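# Four arms build a free-standing three-block arch

## Task

Using blocks found among the objects on the table, build an arch. Two matching blocks, identical in shape and size, must each stand upright on one of their ends, with that end resting flat on the table, and both must tilt toward one another. A third block, the keystone, must sit centred between them on their slanted upper faces and touch both with no gap at either contact. The three blocks must lie along one straight line, and no other loose object may be in contact with any of them. Any number of the four arms may help. At the end every gripper must have released and moved away, and the arch must stand by itself without any arm supporting it. For reference, the arm feet sit on the table top at about (in metres, scene frame; heading in degrees counter-clockwise from +x): arm1 (+0.65, -0.28, +0.72) heading +153; arm2 (+0.30, +0.65, +0.72) heading -122; arm3 (-0.65, +0.12, +0.72) heading +5; arm4 (-0.40, -0.65, +0.72) heading +61.

## Robot and tools

Robots. There are four identical i2rt Big YAM arms named arm1, arm2, arm3 and arm4. Each has six revolute joints, a parallel two-finger gripper and a wrist camera. The hand can reach roughly 1.0 m out from the joint1 axis. Their feet are fixed on the table top (z about 0.72 m) at the positions listed in the task, and joint1 = 0 points each arm along its foot's heading. The arms move independently and do not wait for one another.

Frames. Everything is in one shared scene frame: origin on the floor, +z up. The 'hand' point is halfway between the fingertips; its local z axis runs along the fingers and the fingers open and close along its local y. With joint1 and joint6 at zero and the hand level and pointing forward, the camera is above the hand looking toward the fingertips.

execute_actions. Argument 'actions' is a list holding either no action or exactly one. The action is an object whose keys are arm names; under each arm goes a 'joints' object. Every value in it is an absolute target, not an offset: joint1_rad to joint6_rad in radians and gripper_m in metres. Ranges and the tolerance counted as arrived: joint1_rad -2.879..2.879 (0.045), base yaw, positive is counter-clockwise seen from above; joint2_rad 0..3.141 (0.14), shoulder, 0 has the upper arm lying back roughly horizontal, increasing raises it and brings it forward; joint3_rad 0..3.019 (0.09), elbow, 0 is fully folded, increasing extends it; joint4_rad -1.692..1.57 (0.055), wrist pitch, positive tips the fingers up; joint5_rad -1.57..1.57 (0.03), sideways wrist swing, positive toward the arm's right; joint6_rad -2.094..2.094 (0.035), hand roll, positive clockwise viewed from behind the hand; gripper_m 0..0.093 (0.003), the gap between fingertips, squeezing with about 50 to 62 N per pad at most. You may name any subset of joints and arms; everything named starts at once and may finish at different moments. An action lasts 15 s at most. Joints you omit can still be driving toward an earlier target. Optional 'cameras': a list drawn from arm1_cam_wrist, arm2_cam_wrist, arm3_cam_wrist, arm4_cam_wrist or 'all'; omitted, null or ['all'] gives every camera, [] gives none. Any unknown key, camera name or out-of-range number rejects the whole call and nothing moves. Joints move at different speeds, so the hand can sweep a wide curve between postures.

Results. Each call returns every robot's state (joint_positions, joint torques) plus end-of-call images, listed in order on the 'pictures' line. joint_status gives the outcome per commanded joint: 'off_target' (stopped short and may still push), 'contact_stop' or 'time_out' (target dropped, holds where it stopped), 'not_followed' (a safety check held back that arm's joint targets; a gripper target is still applied; the arm may retry those targets on later actions), 'limit_stop_at_motor_heat'. A 'joint command not followed' line, often with a 'cause:' line, marks such withholding; calls with no action never show it. After time_out a joint keeps its target, or one no more than 0.375, 0.375, 0.113, 0.225, 0.075, 0.3 rad (joints 1 to 6) from where it is, keeps pushing, and is listed under on_its_own, where 'held at' is the held target rather than the actual position. Sending a joint its reported position relieves the push. A target very near the current position may produce no motion. Torque readings are noisy, offset per arm and nonzero even in free air, so treat them as rough hints. MOTOR HOT appears at 85 °C; at 100 °C an OVER-TEMPERATURE FAULT drops that arm until it cools.

wait: 'seconds' from 0 to 10; commands nothing and returns the same state and images as an empty action.

zoom_image: 'camera' (one wrist camera) and 'region' [x0, y0, x1, y1] in pixels of that camera's latest full image, origin at top-left, no larger than 504 by 504. Images are 616x616 fisheye, focal length about 178 px, centre near (311, 305).

read_manual: optional 'section', only 'licences'; returns licence text and moves nothing.

finished_scene: 'scene', the integer number of the scene being closed. It waits for the robot to hold the last command, then reports success and gives the next task if any. Irreversible. Replying with no tool call ends everything.

Cautions. The arms do not halt on contact; they keep pressing and can press hard, which also heats motors, as does holding loads, even while you are thinking (the robot holds its last command meanwhile). Loaded joints sag. Two arms squeezing each other ends the run; the self and inter-arm collision check can be late and ignores fingers, gripper housings and cameras, so keep arms well apart. Knocking anything off the work area ends the scene. Avoid dropping, slamming or sliding blocks. Loose objects may occasionally be nudged by outside disturbances, so recheck the arch before finishing.

Each tool is called after "Request:" as name(argument=value, ...), one argument or row to a line, values as JSON.

## Session

I'll start by looking at the current state.

Request:
execute_actions(
  actions=[],
)

Scene clock: 0.00 s.
Joint torques (N m, as the arm reports them, + toward a larger angle): no reading
arm1.joint_positions: joint1_rad=-0.866 joint2_rad=+0.466 joint3_rad=+1.384 joint4_rad=-1.604 joint5_rad=+0.079 joint6_rad=+0.479 gripper_m=+0.095
arm1.joint_status: not commanded
arm1.hand: x=+0.6376 y=-0.1483 z=+1.2840 quat_wxyz=(-0.219, +0.530, -0.730, -0.373) (m; scene frame)
arm2.joint_positions: joint1_rad=+0.091 joint2_rad=+0.645 joint3_rad=+1.335 joint4_rad=-1.436 joint5_rad=-0.183 joint6_rad=+0.195 gripper_m=+0.095
arm2.joint_status: not commanded
arm2.hand: x=+0.2190 y=+0.4302 z=+1.2761 quat_wxyz=(-0.306, -0.807, -0.428, +0.268) (m; scene frame)
arm3.joint_positions: joint1_rad=-0.268 joint2_rad=+0.322 joint3_rad=+1.363 joint4_rad=-1.389 joint5_rad=+0.275 joint6_rad=+0.757 gripper_m=+0.094
arm3.joint_status: not commanded
arm3.hand: x=-0.5594 y=+0.0480 z=+1.2914 quat_wxyz=(-0.574, -0.441, -0.687, -0.057) (m; scene frame)
arm4.joint_positions: joint1_rad=+0.691 joint2_rad=+0.376 joint3_rad=+1.494 joint4_rad=-1.419 joint5_rad=+0.106 joint6_rad=-0.569 gripper_m=+0.095
arm4.joint_status: not commanded
arm4.hand: x=-0.3995 y=-0.5474 z=+1.3450 quat_wxyz=(-0.520, +0.720, -0.366, -0.277) (m; scene frame)
pictures: arm1_cam_wrist, arm2_cam_wrist, arm3_cam_wrist, arm4_cam_wrist
Images, in order (width x height): arm1_cam_wrist 616x616, arm2_cam_wrist 616x616, arm3_cam_wrist 616x616, arm4_cam_wrist 616x616.

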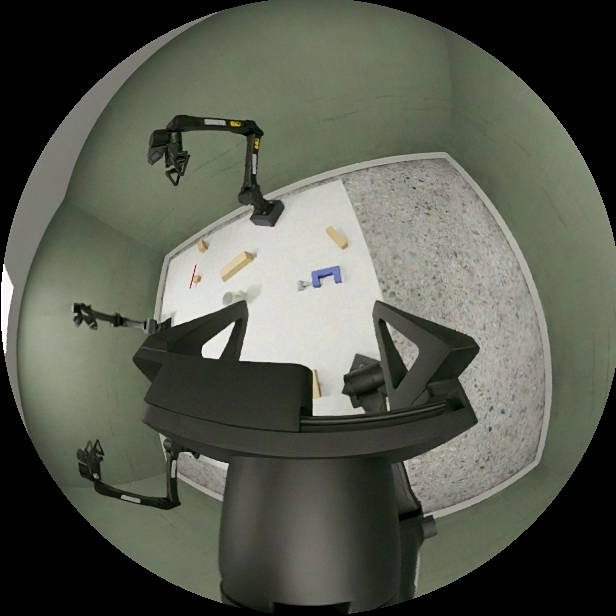

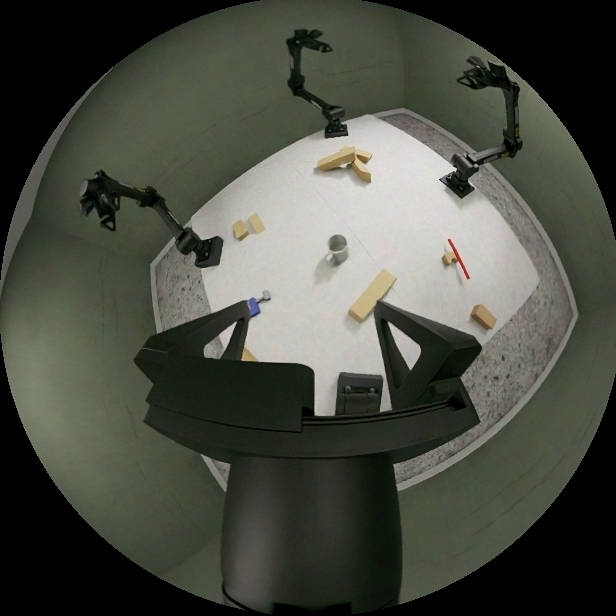

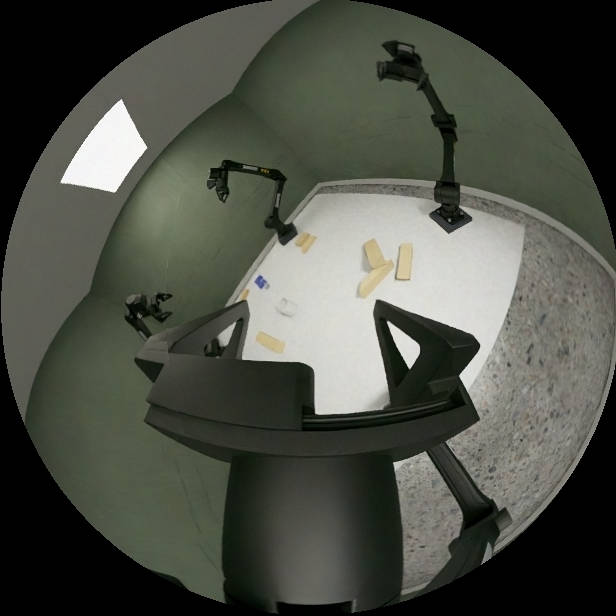

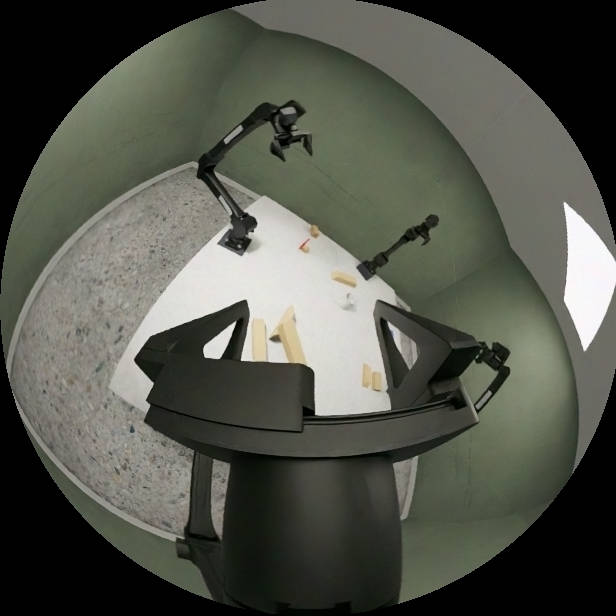

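Request:
zoom_image(
  camera="arm2_cam_wrist",
  region=[180, 100, 540, 400],
)

Request:
zoom_image(
  camera="arm3_cam_wrist",
  region=[220, 200, 440, 370],
)

Request:
zoom_image(
  camera="arm1_cam_wrist",
  region=[160, 190, 400, 410],
)

Request:
zoom_image(
  camera="arm4_cam_wrist",
  region=[200, 200, 420, 410],
)

Region (180, 100, 540, 400) of arm2_cam_wrist's 616x616 image, scaled by 1.400, with more detail than that image has.

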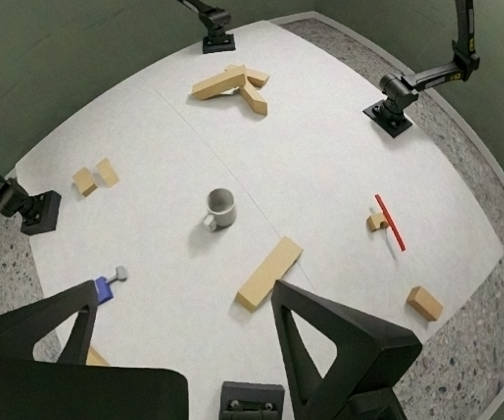

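Region (220, 200, 440, 370) of arm3_cam_wrist's 616x616 image, scaled by 2.291, with more detail than that image has; it fills the top 389 rows of this view, and the rest is white.

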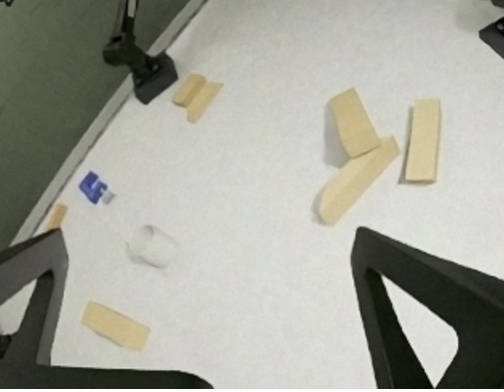

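Region (160, 190, 400, 410) of arm1_cam_wrist's 616x616 image, scaled by 2.100, with more detail than that image has; it fills the top 462 rows of this view, and the rest is white.

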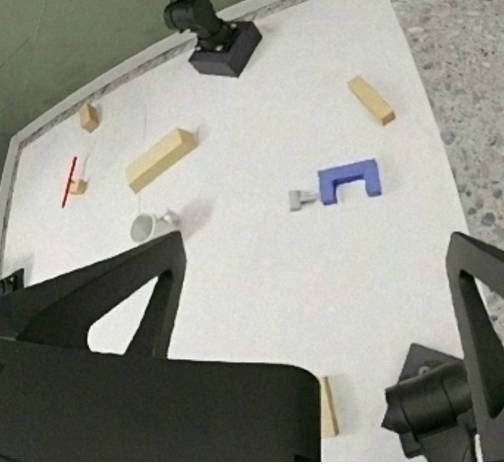

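Region (200, 200, 420, 410) of arm4_cam_wrist's 616x616 image, scaled by 2.291, with more detail than that image has; it fills the top 481 rows of this view, and the rest is white.

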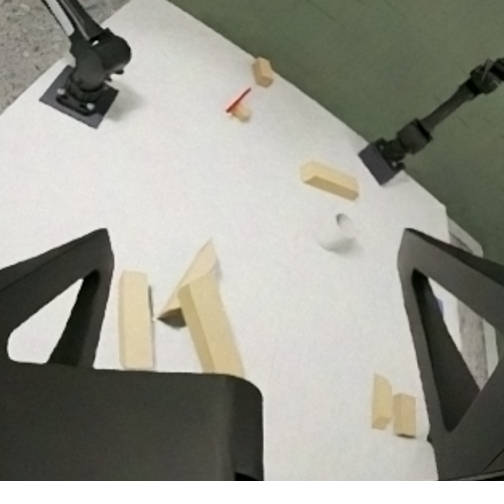

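Request:
execute_actions(
  actions=[
    {"arm1":{"joints":{"joint1_rad":0.35,"joint2_rad":0.157,"joint3_rad":0.487,"joint4_rad":-1.246,"joint5_rad":0,"joint6_rad":0}},"arm2":{"joints":{"joint1_rad":-0.096,"joint2_rad":0.524,"joint3_rad":0.5,"joint4_rad":-0.892,"joint5_rad":0,"joint6_rad":0}},"arm3":{"joints":{"joint1_rad":0.75,"joint2_rad":1.04,"joint3_rad":0.969,"joint4_rad":-0.845,"joint5_rad":0,"joint6_rad":0}},"arm4":{"joints":{"joint1_rad":0.04,"joint2_rad":0.6,"joint3_rad":0.64,"joint4_rad":-0.952,"joint5_rad":0,"joint6_rad":0}}},
  ],
)

Scene clock: 62.93 s.
Joint torques (N m, as the arm reports them, + toward a larger angle): arm1=[ 3.04  1.67 10.1   1.55 -0.02 -0.04] | arm2=[-0.6   0.99  9.94  1.84  0.21 -0.26] | arm3=[ 0.47 -5.27 11.03  2.26 -0.08 -0.07] | arm4=[-0.11  0.22  9.47  2.35  0.01  0.07]
arm1.joint_positions: joint1_rad=+0.341 joint2_rad=+0.157 joint3_rad=+0.491 joint4_rad=-1.263 joint5_rad=+0.002 joint6_rad=+0.013 gripper_m=+0.095
arm1.joint_status: all done
arm1.hand: x=+0.4875 y=-0.2537 z=+0.9588 quat_wxyz=(-0.029, +0.945, -0.083, -0.314) (m; scene frame)
arm2.joint_positions: joint1_rad=-0.093 joint2_rad=+0.532 joint3_rad=+0.490 joint4_rad=-0.906 joint5_rad=-0.004 joint6_rad=+0.015 gripper_m=+0.095
arm2.joint_status: all done
arm2.hand: x=+0.1427 y=+0.4507 z=+0.9506 quat_wxyz=(-0.137, -0.859, -0.411, +0.272) (m; scene frame)
arm3.joint_positions: joint1_rad=+0.747 joint2_rad=+1.048 joint3_rad=+0.940 joint4_rad=-0.864 joint5_rad=+0.000 joint6_rad=+0.015 gripper_m=+0.094
arm3.joint_status: all done
arm3.hand: x=-0.3756 y=+0.4198 z=+0.9815 quat_wxyz=(-0.271, +0.378, -0.876, -0.127) (m; scene frame)
arm4.joint_positions: joint1_rad=+0.045 joint2_rad=+0.607 joint3_rad=+0.644 joint4_rad=-0.972 joint5_rad=+0.000 joint6_rad=-0.008 gripper_m=+0.095
arm4.joint_status: all done
arm4.hand: x=-0.2652 y=-0.4082 z=+0.9593 quat_wxyz=(-0.271, +0.485, -0.818, -0.149) (m; scene frame)
pictures: arm1_cam_wrist, arm2_cam_wrist, arm3_cam_wrist, arm4_cam_wrist
Images, in order (width x height): arm1_cam_wrist 616x616, arm2_cam_wrist 616x616, arm3_cam_wrist 616x616, arm4_cam_wrist 616x616.

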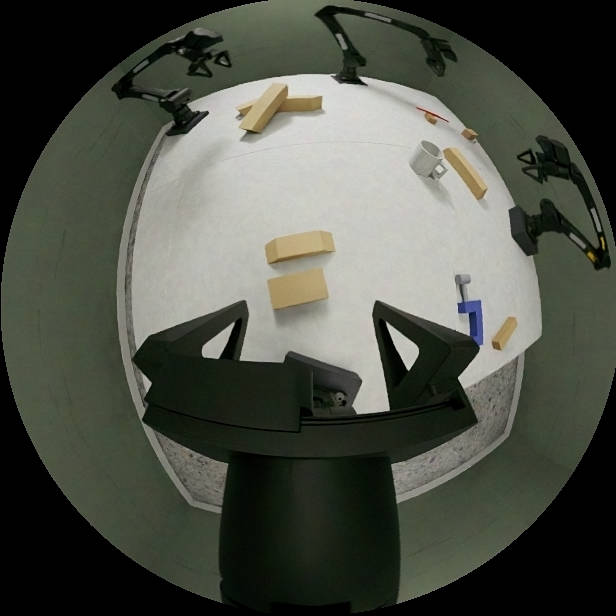

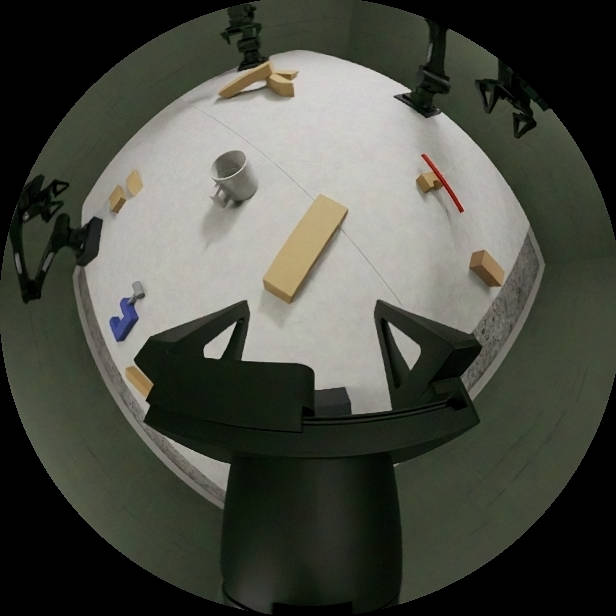

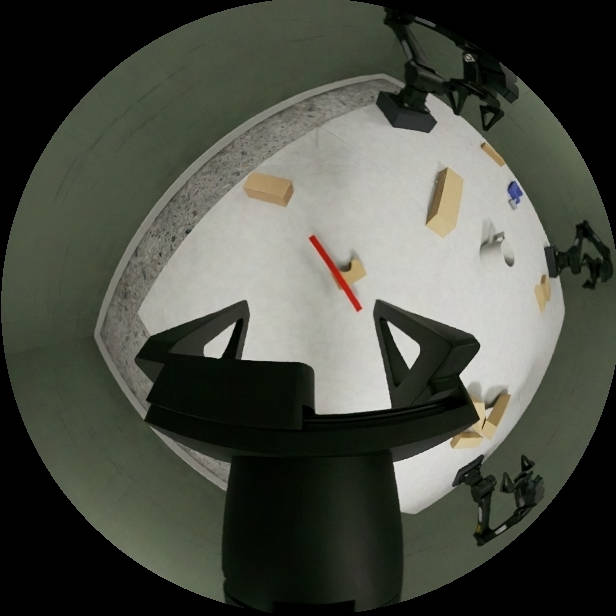

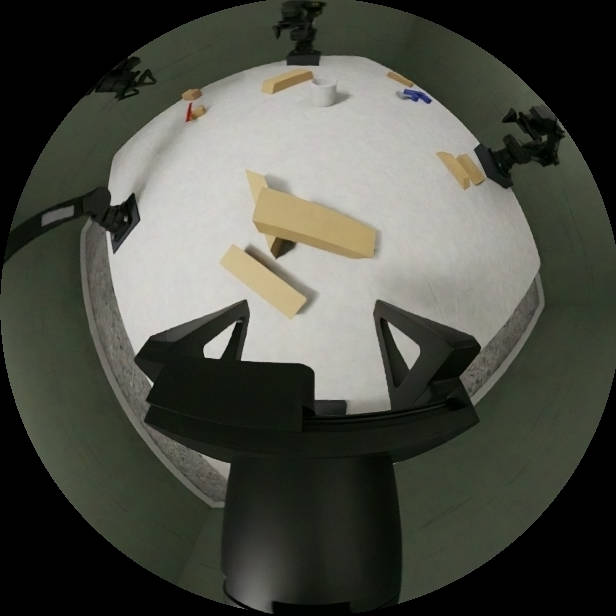

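Request:
zoom_image(
  camera="arm1_cam_wrist",
  region=[240, 210, 360, 320],
)

Request:
zoom_image(
  camera="arm2_cam_wrist",
  region=[240, 180, 370, 310],
)

Request:
zoom_image(
  camera="arm3_cam_wrist",
  region=[230, 150, 480, 320],
)

Request:
zoom_image(
  camera="arm4_cam_wrist",
  region=[210, 160, 390, 330],
)

Request:
zoom_image(
  camera="arm1_cam_wrist",
  region=[220, 70, 340, 150],
)

Request:
zoom_image(
  camera="arm4_cam_wrist",
  region=[420, 130, 510, 210],
)

Region (240, 210, 360, 320) of arm1_cam_wrist's 616x616 image, scaled by 4.200, with more detail than that image has; it fills the top 462 rows of this view, and the rest is white.

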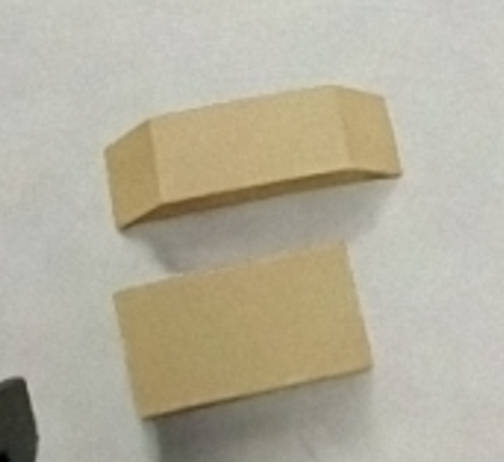

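Region (240, 180, 370, 310) of arm2_cam_wrist's 616x616 image, scaled by 3.877, with more detail than that image has.

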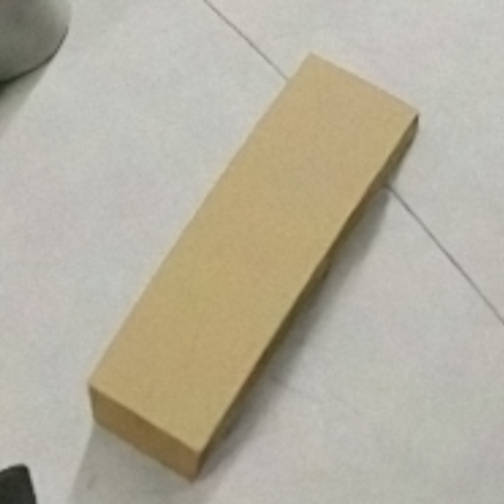

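Region (230, 150, 480, 320) of arm3_cam_wrist's 616x616 image, scaled by 2.016, with more detail than that image has; it fills the top 343 rows of this view, and the rest is white.

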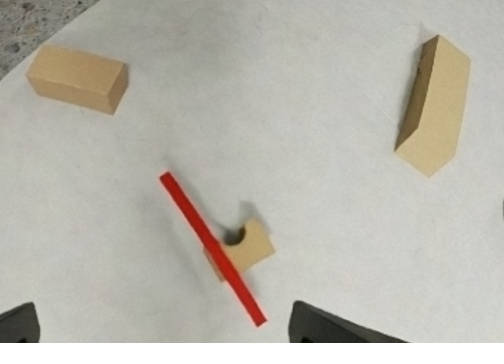

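Region (210, 160, 390, 330) of arm4_cam_wrist's 616x616 image, scaled by 2.800, with more detail than that image has.

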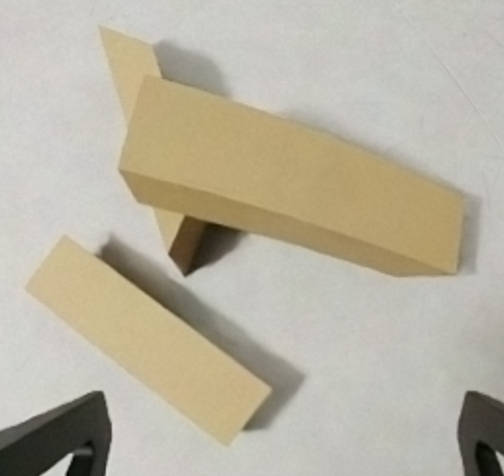

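Region (220, 70, 340, 150) of arm1_cam_wrist's 616x616 image, scaled by 4.200, with more detail than that image has.

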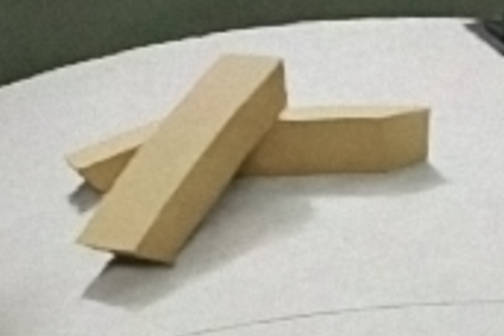

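Region (420, 130, 510, 210) of arm4_cam_wrist's 616x616 image, scaled by 5.600, with more detail than that image has.

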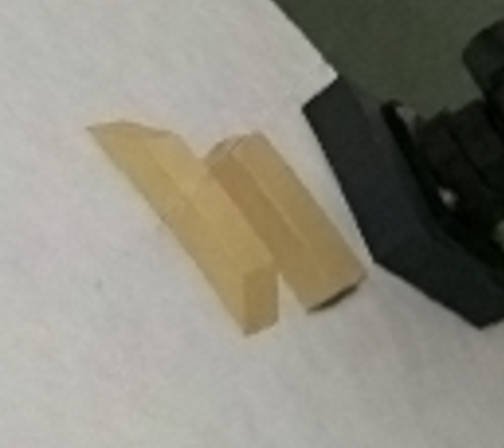

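Request:
execute_actions(
  actions=[
    {"arm1":{"joints":{"joint1_rad":0.476,"joint2_rad":0.905,"joint3_rad":0.507,"joint4_rad":-1.173,"joint5_rad":0,"joint6_rad":1.492,"gripper_m":0.078}},"arm2":{"joints":{"joint1_rad":-0.487,"joint2_rad":0.3,"joint3_rad":0.6,"joint4_rad":-0.3}},"arm3":{"joints":{"joint1_rad":0.23,"joint2_rad":1.5,"joint3_rad":1.64,"joint4_rad":-0.888,"joint6_rad":-0.03}},"arm4":{"joints":{"joint1_rad":-0.005,"joint2_rad":1.1,"joint3_rad":1.165,"joint4_rad":-1.28,"joint6_rad":-1.468}}},
  ],
  cameras=[],
)

Request:
execute_actions(
  actions=[
    {"arm3":{"joints":{"joint2_rad":1.974}},"arm4":{"joints":{"joint2_rad":1.456}}},
  ],
)

Scene clock: 185.07 s.
Joint torques (N m, as the arm reports them, + toward a larger angle): arm1=[ 2.69 -3.84 10.34  0.4   0.09  0.18] | arm2=[-0.65  3.67 12.29  2.68  0.03 -0.23] | arm3=[  1.48 -12.79  12.44   1.36  -0.15  -0.09] | arm4=[-0.24 -5.08 14.4   0.16 -0.08 -0.1 ]
arm1.joint_positions: joint1_rad=+0.468 joint2_rad=+0.898 joint3_rad=+0.491 joint4_rad=-1.185 joint5_rad=+0.002 joint6_rad=+1.479 gripper_m=+0.078
arm1.joint_status: all done
arm1.hand: x=+0.4673 y=-0.2731 z=+0.8456 quat_wxyz=(-0.011, +0.726, -0.687, +0.005) (m; scene frame)
arm2.joint_positions: joint1_rad=-0.484 joint2_rad=+0.291 joint3_rad=+0.563 joint4_rad=-0.316 joint5_rad=-0.002 joint6_rad=+0.014 gripper_m=+0.095
arm2.joint_status: all done
arm2.hand: x=+0.0452 y=+0.5072 z=+1.1812 quat_wxyz=(-0.181, -0.700, -0.181, +0.666) (m; scene frame)
arm3.joint_positions: joint1_rad=+0.221 joint2_rad=+1.510 joint3_rad=+1.598 joint4_rad=-0.883 joint5_rad=+0.001 joint6_rad=-0.016 gripper_m=+0.094
arm3.joint_status: all done
arm3.hand: x=-0.0610 y=+0.3016 z=+1.1019 quat_wxyz=(-0.375, +0.146, -0.914, -0.060) (m; scene frame)
arm4.joint_positions: joint1_rad=+0.001 joint2_rad=+1.098 joint3_rad=+1.099 joint4_rad=-1.269 joint5_rad=+0.000 joint6_rad=-1.459 gripper_m=+0.095
arm4.joint_status: all done
arm4.hand: x=-0.2086 y=-0.3392 z=+1.0047 quat_wxyz=(-0.143, +0.934, -0.324, +0.040) (m; scene frame)
pictures: none
No camera images: the call's "cameras" was empty. Leave "cameras" out to get every camera's image.

Scene clock: 186.47 s.
Joint torques (N m, as the arm reports them, + toward a larger angle): arm1=[ 2.65 -4.22 10.42  0.49  0.09  0.19] | arm2=[ 0.14  3.51 12.31  2.49  0.09 -0.28] | arm3=[  1.06 -20.27  10.23   0.49  -0.11  -0.12] | arm4=[ -0.33 -11.41  11.87  -0.55  -0.09  -0.13]
arm1.joint_positions: joint1_rad=+0.468 joint2_rad=+0.898 joint3_rad=+0.491 joint4_rad=-1.185 joint5_rad=+0.002 joint6_rad=+1.480 gripper_m=+0.078
arm1.joint_status: not commanded
arm1.hand: x=+0.4673 y=-0.2731 z=+0.8456 quat_wxyz=(-0.011, +0.726, -0.688, +0.005) (m; scene frame)
arm2.joint_positions: joint1_rad=-0.484 joint2_rad=+0.291 joint3_rad=+0.563 joint4_rad=-0.316 joint5_rad=-0.002 joint6_rad=+0.014 gripper_m=+0.095
arm2.joint_status: not commanded
arm2.hand: x=+0.0452 y=+0.5072 z=+1.1812 quat_wxyz=(-0.181, -0.700, -0.181, +0.666) (m; scene frame)
arm3.joint_positions: joint1_rad=+0.221 joint2_rad=+2.007 joint3_rad=+1.608 joint4_rad=-0.883 joint5_rad=+0.001 joint6_rad=-0.016 gripper_m=+0.094
arm3.joint_status: all done
arm3.hand: x=-0.0176 y=+0.3193 z=+0.7922 quat_wxyz=(-0.143, +0.158, -0.977, -0.027) (m; scene frame)
arm4.joint_positions: joint1_rad=+0.001 joint2_rad=+1.474 joint3_rad=+1.117 joint4_rad=-1.270 joint5_rad=+0.000 joint6_rad=-1.460 gripper_m=+0.095
arm4.joint_status: all done
arm4.hand: x=-0.1908 y=-0.3140 z=+0.8753 quat_wxyz=(+0.031, +0.944, -0.328, +0.000) (m; scene frame)
pictures: arm1_cam_wrist, arm2_cam_wrist, arm3_cam_wrist, arm4_cam_wrist
Images, in order (width x height): arm1_cam_wrist 616x616, arm2_cam_wrist 616x616, arm3_cam_wrist 616x616, arm4_cam_wrist 616x616.

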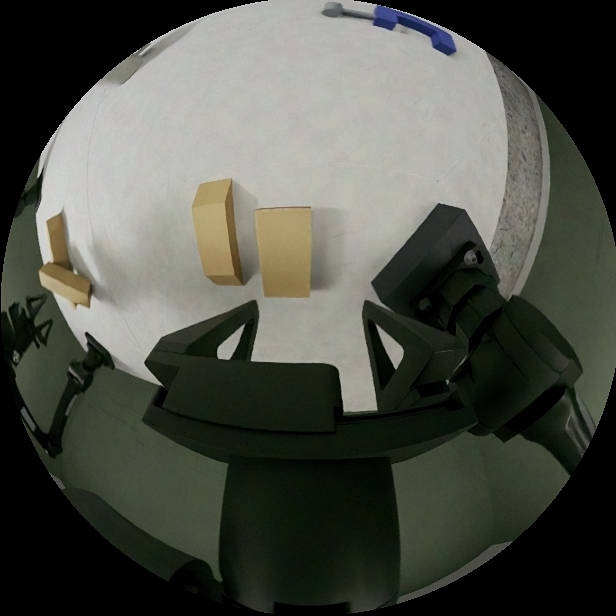

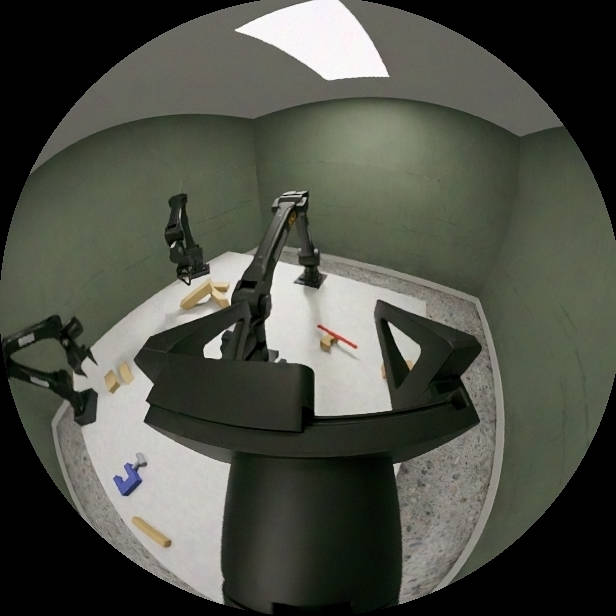

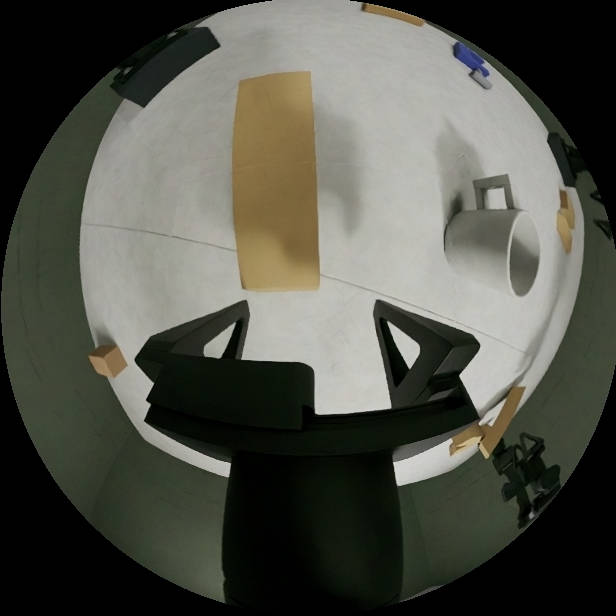

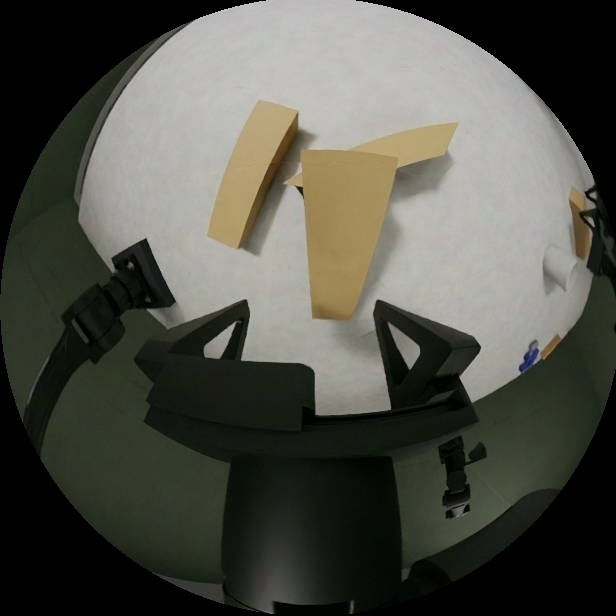

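Request:
execute_actions(
  actions=[
    {"arm1":{"joints":{"joint2_rad":1.11,"joint3_rad":0.44,"joint4_rad":-0.89}},"arm3":{"joints":{"joint1_rad":0.262,"joint2_rad":2.043,"joint3_rad":1.741,"joint4_rad":-0.84,"joint6_rad":0.01}},"arm4":{"joints":{"joint2_rad":1.49,"joint4_rad":-1.165}}},
  ],
  cameras=["arm1_cam_wrist","arm3_cam_wrist","arm4_cam_wrist"],
)

Scene clock: 222.60 s.
Joint torques (N m, as the arm reports them, + toward a larger angle): arm1=[ 3.06 -6.4   7.7   0.49  0.11  0.16] | arm2=[-0.74  3.95 12.5   2.67  0.11 -0.22] | arm3=[  0.17 -16.74  11.39   1.5   -0.13   0.16] | arm4=[-0.28 -9.02 12.    0.78 -0.09 -0.12]
arm1.joint_positions: joint1_rad=+0.468 joint2_rad=+1.105 joint3_rad=+0.444 joint4_rad=-0.902 joint5_rad=+0.002 joint6_rad=+1.480 gripper_m=+0.078
arm1.joint_status: all done
arm1.hand: x=+0.4361 y=-0.2715 z=+0.7926 quat_wxyz=(-0.002, +0.726, -0.688, -0.006) (m; scene frame)
arm2.joint_positions: joint1_rad=-0.484 joint2_rad=+0.291 joint3_rad=+0.563 joint4_rad=-0.316 joint5_rad=-0.002 joint6_rad=+0.014 gripper_m=+0.095
arm2.joint_status: not commanded
arm2.hand: x=+0.0452 y=+0.5072 z=+1.1812 quat_wxyz=(-0.181, -0.700, -0.181, +0.666) (m; scene frame)
arm3.joint_positions: joint1_rad=+0.262 joint2_rad=+2.026 joint3_rad=+1.698 joint4_rad=-0.853 joint5_rad=+0.001 joint6_rad=-0.004 gripper_m=+0.094
arm3.joint_status: all done
arm3.hand: x=+0.0106 y=+0.3580 z=+0.8225 quat_wxyz=(-0.192, +0.170, -0.966, -0.039) (m; scene frame)
arm4.joint_positions: joint1_rad=+0.001 joint2_rad=+1.478 joint3_rad=+1.117 joint4_rad=-1.179 joint5_rad=+0.000 joint6_rad=-1.460 gripper_m=+0.095
arm4.joint_status: all done
arm4.hand: x=-0.1789 y=-0.2950 z=+0.8733 quat_wxyz=(-0.011, +0.945, -0.328, +0.010) (m; scene frame)
pictures: arm1_cam_wrist, arm3_cam_wrist, arm4_cam_wrist
Images, in order (width x height): arm1_cam_wrist 616x616, arm3_cam_wrist 616x616, arm4_cam_wrist 616x616.

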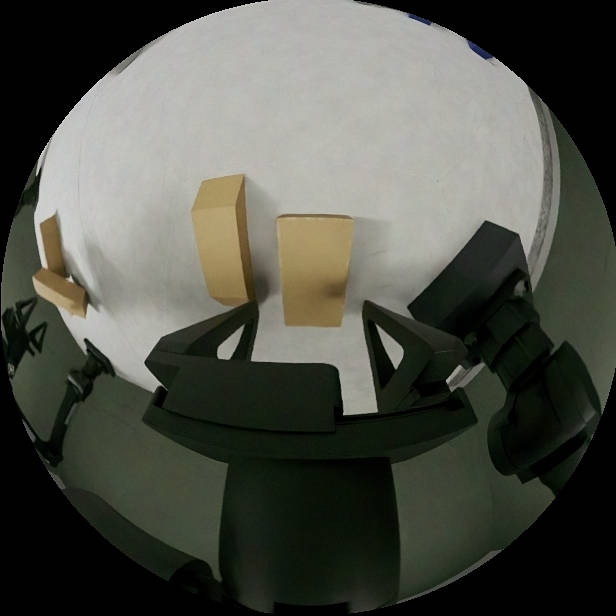

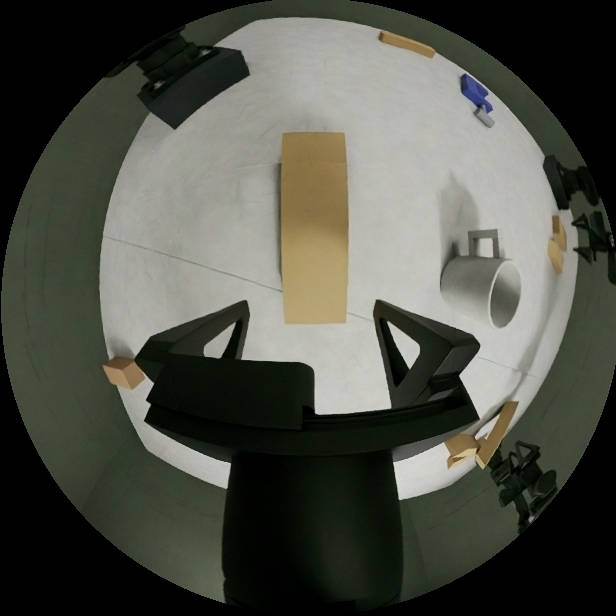

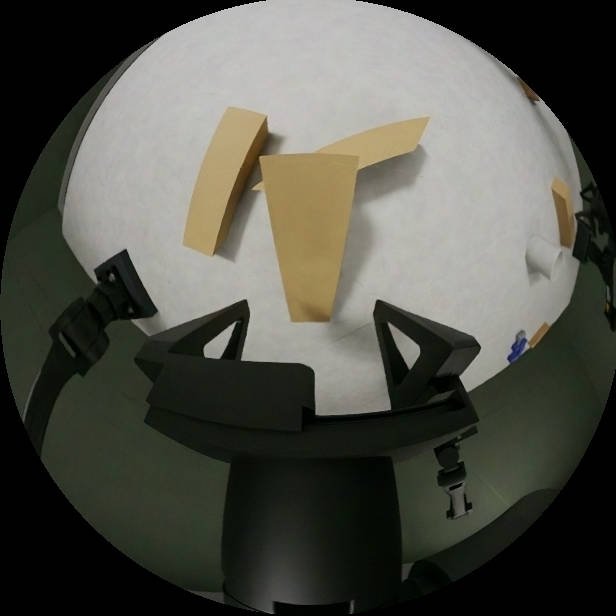

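Request:
execute_actions(
  actions=[
    {"arm1":{"joints":{"joint2_rad":1.19,"joint3_rad":0.398,"joint4_rad":-0.775}},"arm3":{"joints":{"joint2_rad":2.125,"joint4_rad":-0.79}},"arm4":{"joints":{"joint2_rad":1.555,"joint3_rad":1.06,"joint4_rad":-1.067}}},
  ],
  cameras=[],
)

Scene clock: 243.37 s.
Joint torques (N m, as the arm reports them, + toward a larger angle): arm1=[ 2.83 -6.69  6.98  0.52  0.09  0.17] | arm2=[-0.75  3.75 12.6   2.91  0.11 -0.28] | arm3=[  0.64 -19.31  10.81   1.56  -0.13   0.18] | arm4=[ -0.3  -11.35   7.66   0.64  -0.09  -0.13]
arm1.joint_positions: joint1_rad=+0.468 joint2_rad=+1.183 joint3_rad=+0.402 joint4_rad=-0.787 joint5_rad=+0.002 joint6_rad=+1.480 gripper_m=+0.078
arm1.joint_status: all done
arm1.hand: x=+0.4387 y=-0.2714 z=+0.7653 quat_wxyz=(-0.003, +0.726, -0.688, -0.004) (m; scene frame)
arm2.joint_positions: joint1_rad=-0.484 joint2_rad=+0.291 joint3_rad=+0.563 joint4_rad=-0.316 joint5_rad=-0.002 joint6_rad=+0.014 gripper_m=+0.095
arm2.joint_status: not commanded
arm2.hand: x=+0.0452 y=+0.5072 z=+1.1812 quat_wxyz=(-0.181, -0.700, -0.181, +0.666) (m; scene frame)
arm3.joint_positions: joint1_rad=+0.262 joint2_rad=+2.130 joint3_rad=+1.702 joint4_rad=-0.805 joint5_rad=+0.001 joint6_rad=-0.004 gripper_m=+0.094
arm3.joint_status: all done
arm3.hand: x=+0.0151 y=+0.3604 z=+0.7573 quat_wxyz=(-0.166, +0.171, -0.970, -0.034) (m; scene frame)
arm4.joint_positions: joint1_rad=+0.001 joint2_rad=+1.560 joint3_rad=+1.061 joint4_rad=-1.079 joint5_rad=+0.000 joint6_rad=-1.460 gripper_m=+0.095
arm4.joint_status: all done
arm4.hand: x=-0.1785 y=-0.2957 z=+0.8213 quat_wxyz=(+0.008, +0.945, -0.328, +0.005) (m; scene frame)
pictures: none
No camera images: the call's "cameras" was empty. Leave "cameras" out to get every camera's image.

Request:
execute_actions(
  actions=[
    {"arm1":{"joints":{"joint2_rad":1.283,"joint3_rad":0.368,"joint4_rad":-0.654}},"arm3":{"joints":{"joint3_rad":1.672}},"arm4":{"joints":{"joint2_rad":1.618,"joint3_rad":1.003,"joint4_rad":-0.944}}},
  ],
  cameras=["arm1_cam_wrist","arm3_cam_wrist","arm4_cam_wrist"],
)

Scene clock: 248.17 s.
Joint torques (N m, as the arm reports them, + toward a larger angle): arm1=[ 2.83 -6.81  6.09  0.44  0.07  0.19] | arm2=[-0.02  3.43 12.6   2.68  0.12 -0.25] | arm3=[  0.32 -18.81   7.84   1.39  -0.16   0.16] | arm4=[ -0.28 -11.18   6.77   0.68  -0.09  -0.12]
arm1.joint_positions: joint1_rad=+0.468 joint2_rad=+1.275 joint3_rad=+0.374 joint4_rad=-0.666 joint5_rad=+0.002 joint6_rad=+1.480 gripper_m=+0.078
arm1.joint_status: all done
arm1.hand: x=+0.4377 y=-0.2712 z=+0.7406 quat_wxyz=(-0.003, +0.726, -0.688, -0.004) (m; scene frame)
arm2.joint_positions: joint1_rad=-0.484 joint2_rad=+0.291 joint3_rad=+0.563 joint4_rad=-0.316 joint5_rad=-0.002 joint6_rad=+0.014 gripper_m=+0.095
arm2.joint_status: not commanded
arm2.hand: x=+0.0452 y=+0.5072 z=+1.1812 quat_wxyz=(-0.181, -0.700, -0.181, +0.666) (m; scene frame)
arm3.joint_positions: joint1_rad=+0.262 joint2_rad=+2.130 joint3_rad=+1.669 joint4_rad=-0.802 joint5_rad=+0.001 joint6_rad=-0.004 gripper_m=+0.094
arm3.joint_status: all done
arm3.hand: x=+0.0034 y=+0.3563 z=+0.7435 quat_wxyz=(-0.152, +0.172, -0.973, -0.032) (m; scene frame)
arm4.joint_positions: joint1_rad=+0.001 joint2_rad=+1.622 joint3_rad=+1.007 joint4_rad=-0.957 joint5_rad=+0.000 joint6_rad=-1.460 gripper_m=+0.095
arm4.joint_status: all done
arm4.hand: x=-0.1773 y=-0.2948 z=+0.7790 quat_wxyz=(+0.005, +0.945, -0.328, +0.006) (m; scene frame)
pictures: arm1_cam_wrist, arm3_cam_wrist, arm4_cam_wrist
Images, in order (width x height): arm1_cam_wrist 616x616, arm3_cam_wrist 616x616, arm4_cam_wrist 616x616.

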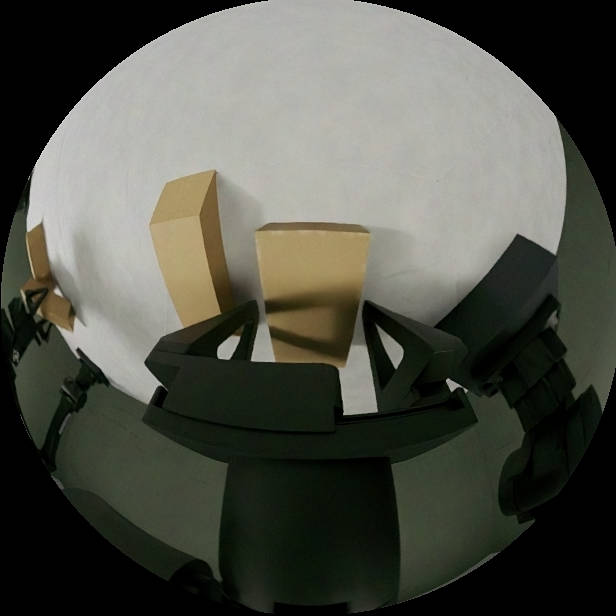

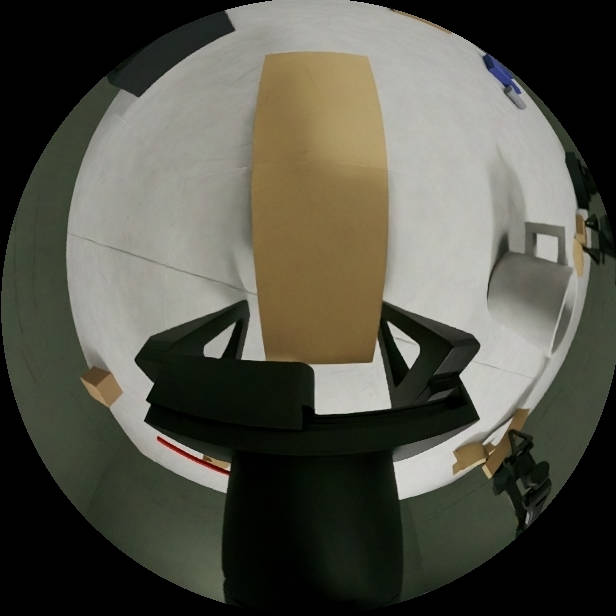

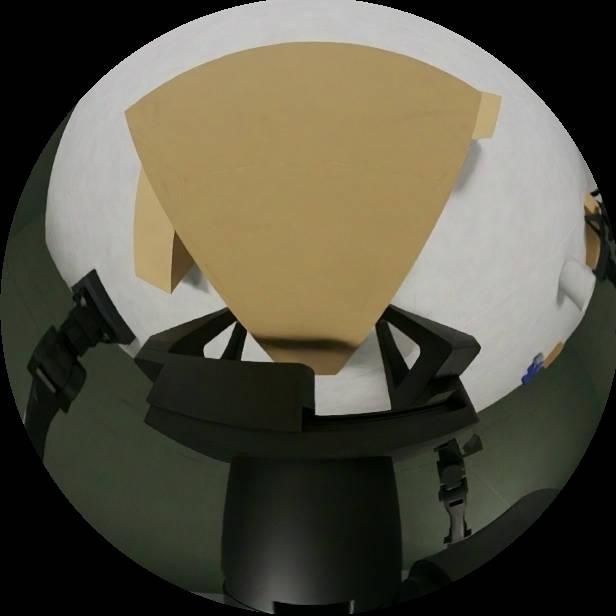

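Request:
zoom_image(
  camera="arm1_cam_wrist",
  region=[140, 160, 400, 380],
)

Region (140, 160, 400, 380) of arm1_cam_wrist's 616x616 image, scaled by 1.938, with more detail than that image has; it fills the top 426 rows of this view, and the rest is white.

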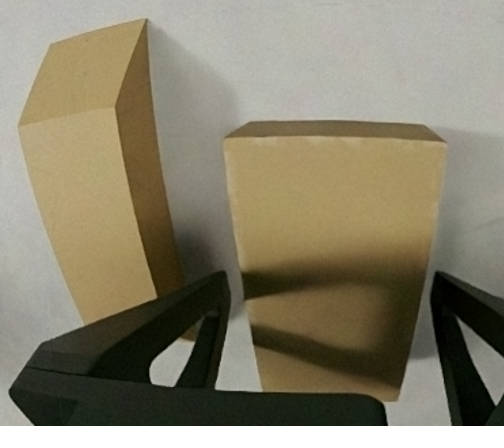

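Request:
execute_actions(
  actions=[
    {"arm1":{"joints":{"joint2_rad":1.19,"joint3_rad":0.41,"joint4_rad":-0.79}},"arm3":{"joints":{"gripper_m":0.04}},"arm4":{"joints":{"gripper_m":0.04}}},
  ],
  cameras=[],
)

Scene clock: 288.80 s.
Joint torques (N m, as the arm reports them, + toward a larger angle): arm1=[ 2.84 -7.43  9.73 -0.44  0.1   0.18] | arm2=[-0.49  3.65 12.57  2.45  0.1  -0.29] | arm3=[  0.23 -18.67   7.91   1.29  -0.2    0.12] | arm4=[ -0.25 -11.51   6.82   0.65  -0.09  -0.11]
arm1.joint_positions: joint1_rad=+0.468 joint2_rad=+1.194 joint3_rad=+0.374 joint4_rad=-0.779 joint5_rad=+0.002 joint6_rad=+1.480 gripper_m=+0.078
arm1.joint_status: all done
arm1.hand: x=+0.4529 y=-0.2718 z=+0.7560 quat_wxyz=(-0.014, +0.726, -0.688, +0.008) (m; scene frame)
arm2.joint_positions: joint1_rad=-0.484 joint2_rad=+0.291 joint3_rad=+0.563 joint4_rad=-0.316 joint5_rad=-0.002 joint6_rad=+0.014 gripper_m=+0.095
arm2.joint_status: not commanded
arm2.hand: x=+0.0452 y=+0.5072 z=+1.1812 quat_wxyz=(-0.181, -0.700, -0.181, +0.666) (m; scene frame)
arm3.joint_positions: joint1_rad=+0.261 joint2_rad=+2.130 joint3_rad=+1.669 joint4_rad=-0.802 joint5_rad=+0.002 joint6_rad=-0.001 gripper_m=+0.059
arm3.joint_status: gripper_m off_target (ended at +0.059, target +0.040)
arm3.hand: x=+0.0036 y=+0.3559 z=+0.7434 quat_wxyz=(-0.152, +0.170, -0.973, -0.031) (m; scene frame)
arm4.joint_positions: joint1_rad=+0.001 joint2_rad=+1.622 joint3_rad=+1.007 joint4_rad=-0.956 joint5_rad=+0.001 joint6_rad=-1.461 gripper_m=+0.059
arm4.joint_status: gripper_m off_target (ended at +0.059, target +0.040)
arm4.hand: x=-0.1771 y=-0.2947 z=+0.7789 quat_wxyz=(+0.005, +0.945, -0.327, +0.006) (m; scene frame)
pictures: none
No camera images: the call's "cameras" was empty. Leave "cameras" out to get every camera's image.

Request:
execute_actions(
  actions=[
    {"arm1":{"joints":{"joint2_rad":0.8,"joint3_rad":0.42}},"arm2":{"joints":{"joint2_rad":0.05,"joint3_rad":0.93,"joint4_rad":-0.9}},"arm3":{"joints":{"joint2_rad":1.8}},"arm4":{"joints":{"joint2_rad":1.35}}},
  ],
  cameras=[],
)

Request:
execute_actions(
  actions=[
    {"arm1":{"joints":{"joint1_rad":0.82,"joint2_rad":0.59,"joint3_rad":0.28,"joint4_rad":0.32,"joint6_rad":0,"gripper_m":0.093}},"arm3":{"joints":{"joint1_rad":0.418,"joint2_rad":1.6,"joint3_rad":1.2,"joint4_rad":0.2}},"arm4":{"joints":{"joint1_rad":-0.6,"joint2_rad":1.5,"joint3_rad":1.54,"joint4_rad":-1.56}}},
  ],
)

Scene clock: 331.03 s.
Joint torques (N m, as the arm reports them, + toward a larger angle): arm1=[ 2.65 -4.25 13.12  0.32  0.08  0.14] | arm2=[ 0.51  8.31  7.11  1.71  0.05 -0.27] | arm3=[  0.62 -17.7   12.02   1.91  -0.18   0.12] | arm4=[-0.21 -9.62  9.77  1.07 -0.1  -0.09]
arm1.joint_positions: joint1_rad=+0.468 joint2_rad=+0.803 joint3_rad=+0.374 joint4_rad=-0.780 joint5_rad=+0.002 joint6_rad=+1.480 gripper_m=+0.078
arm1.joint_status: all done
arm1.hand: x=+0.4100 y=-0.2709 z=+0.8346 quat_wxyz=(+0.115, +0.715, -0.676, -0.138) (m; scene frame)
arm2.joint_positions: joint1_rad=-0.484 joint2_rad=+0.043 joint3_rad=+0.925 joint4_rad=-0.894 joint5_rad=-0.002 joint6_rad=+0.014 gripper_m=+0.095
arm2.joint_status: all done
arm2.hand: x=+0.1814 y=+0.5844 z=+1.2921 quat_wxyz=(-0.184, -0.690, -0.178, +0.677) (m; scene frame)
arm3.joint_positions: joint1_rad=+0.261 joint2_rad=+1.821 joint3_rad=+1.625 joint4_rad=-0.803 joint5_rad=+0.002 joint6_rad=-0.001 gripper_m=+0.059
arm3.joint_status: all done
arm3.hand: x=-0.0035 y=+0.3509 z=+0.9311 quat_wxyz=(-0.279, +0.164, -0.945, -0.053) (m; scene frame)
arm4.joint_positions: joint1_rad=+0.001 joint2_rad=+1.362 joint3_rad=+0.987 joint4_rad=-0.954 joint5_rad=+0.001 joint6_rad=-1.461 gripper_m=+0.059
arm4.joint_status: all done
arm4.hand: x=-0.1763 y=-0.2908 z=+0.8765 quat_wxyz=(-0.113, +0.939, -0.324, +0.033) (m; scene frame)
pictures: none
No camera images: the call's "cameras" was empty. Leave "cameras" out to get every camera's image.

Scene clock: 333.17 s.
Joint torques (N m, as the arm reports them, + toward a larger angle): arm1=[ 2.98 -3.62 10.92  2.11  0.02 -0.1 ] | arm2=[ 0.34  8.04  7.27  1.76  0.12 -0.26] | arm3=[  0.24 -16.79  11.2    4.41  -0.11   0.07] | arm4=[  0.69 -12.44  13.8   -0.51  -0.21  -0.1 ]
arm1.joint_positions: joint1_rad=+0.811 joint2_rad=+0.597 joint3_rad=+0.280 joint4_rad=+0.301 joint5_rad=+0.001 joint6_rad=+0.013 gripper_m=+0.093
arm1.joint_status: all done
arm1.hand: x=+0.3120 y=-0.3890 z=+1.0487 quat_wxyz=(+0.108, +0.706, +0.106, -0.692) (m; scene frame)
arm2.joint_positions: joint1_rad=-0.484 joint2_rad=+0.043 joint3_rad=+0.925 joint4_rad=-0.894 joint5_rad=-0.002 joint6_rad=+0.014 gripper_m=+0.095
arm2.joint_status: not commanded
arm2.hand: x=+0.1814 y=+0.5844 z=+1.2921 quat_wxyz=(-0.184, -0.690, -0.178, +0.677) (m; scene frame)
arm3.joint_positions: joint1_rad=+0.418 joint2_rad=+1.650 joint3_rad=+1.160 joint4_rad=+0.149 joint5_rad=+0.000 joint6_rad=+0.002 gripper_m=+0.059
arm3.joint_status: all done
arm3.hand: x=-0.0488 y=+0.4491 z=+0.9737 quat_wxyz=(-0.559, +0.199, -0.791, -0.150) (m; scene frame)
arm4.joint_positions: joint1_rad=-0.606 joint2_rad=+1.515 joint3_rad=+1.475 joint4_rad=-1.548 joint5_rad=+0.003 joint6_rad=-1.462 gripper_m=+0.059
arm4.joint_status: all done
arm4.hand: x=+0.0078 y=-0.4737 z=+0.9953 quat_wxyz=(+0.010, +0.804, -0.594, +0.004) (m; scene frame)
pictures: arm1_cam_wrist, arm2_cam_wrist, arm3_cam_wrist, arm4_cam_wrist
Images, in order (width x height): arm1_cam_wrist 616x616, arm2_cam_wrist 616x616, arm3_cam_wrist 616x616, arm4_cam_wrist 616x616.

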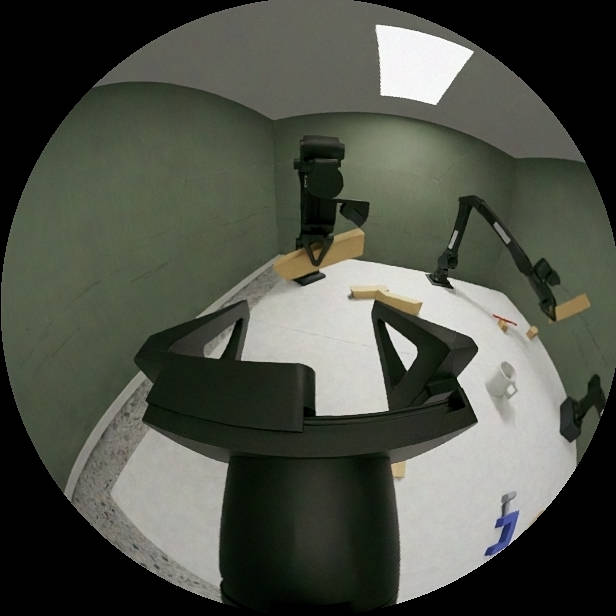

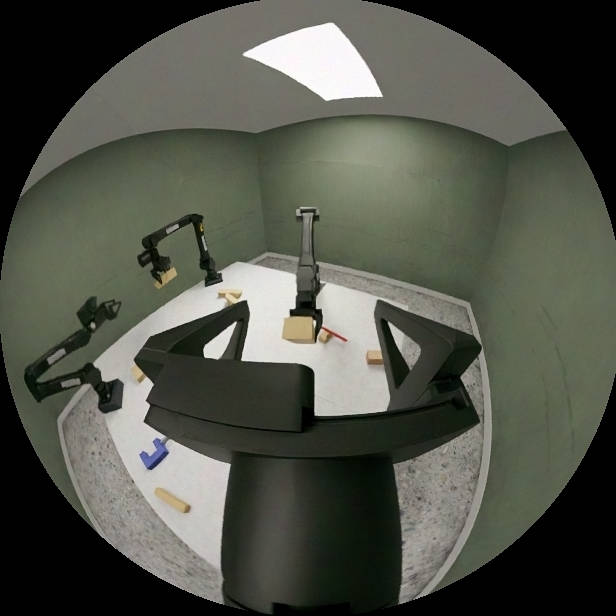

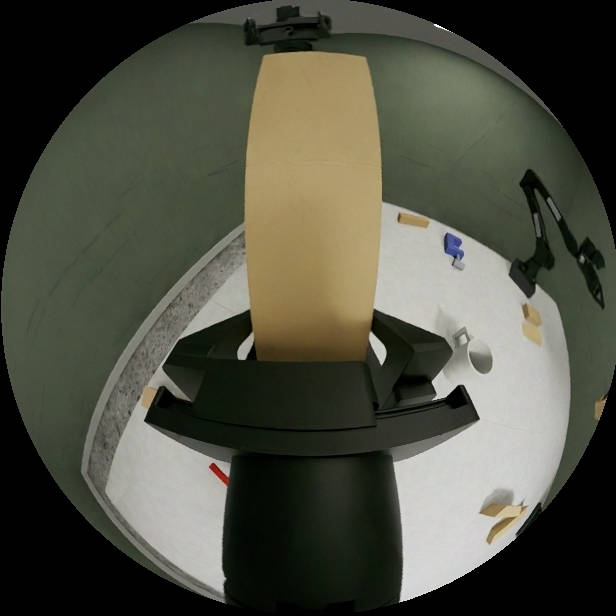

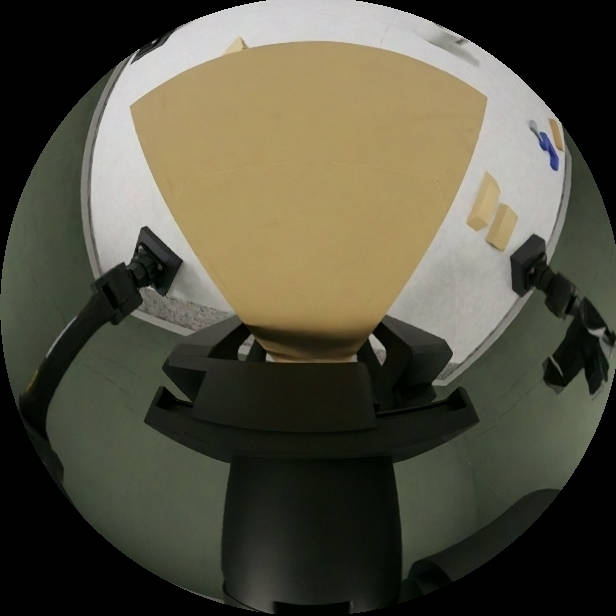

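Request:
zoom_image(
  camera="arm1_cam_wrist",
  region=[260, 190, 430, 330],
)

Region (260, 190, 430, 330) of arm1_cam_wrist's 616x616 image, scaled by 2.965, with more detail than that image has; it fills the top 415 rows of this view, and the rest is white.

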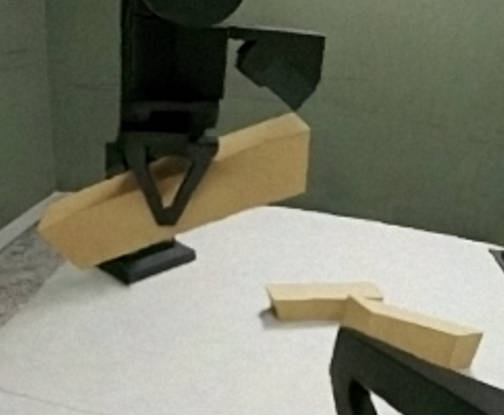

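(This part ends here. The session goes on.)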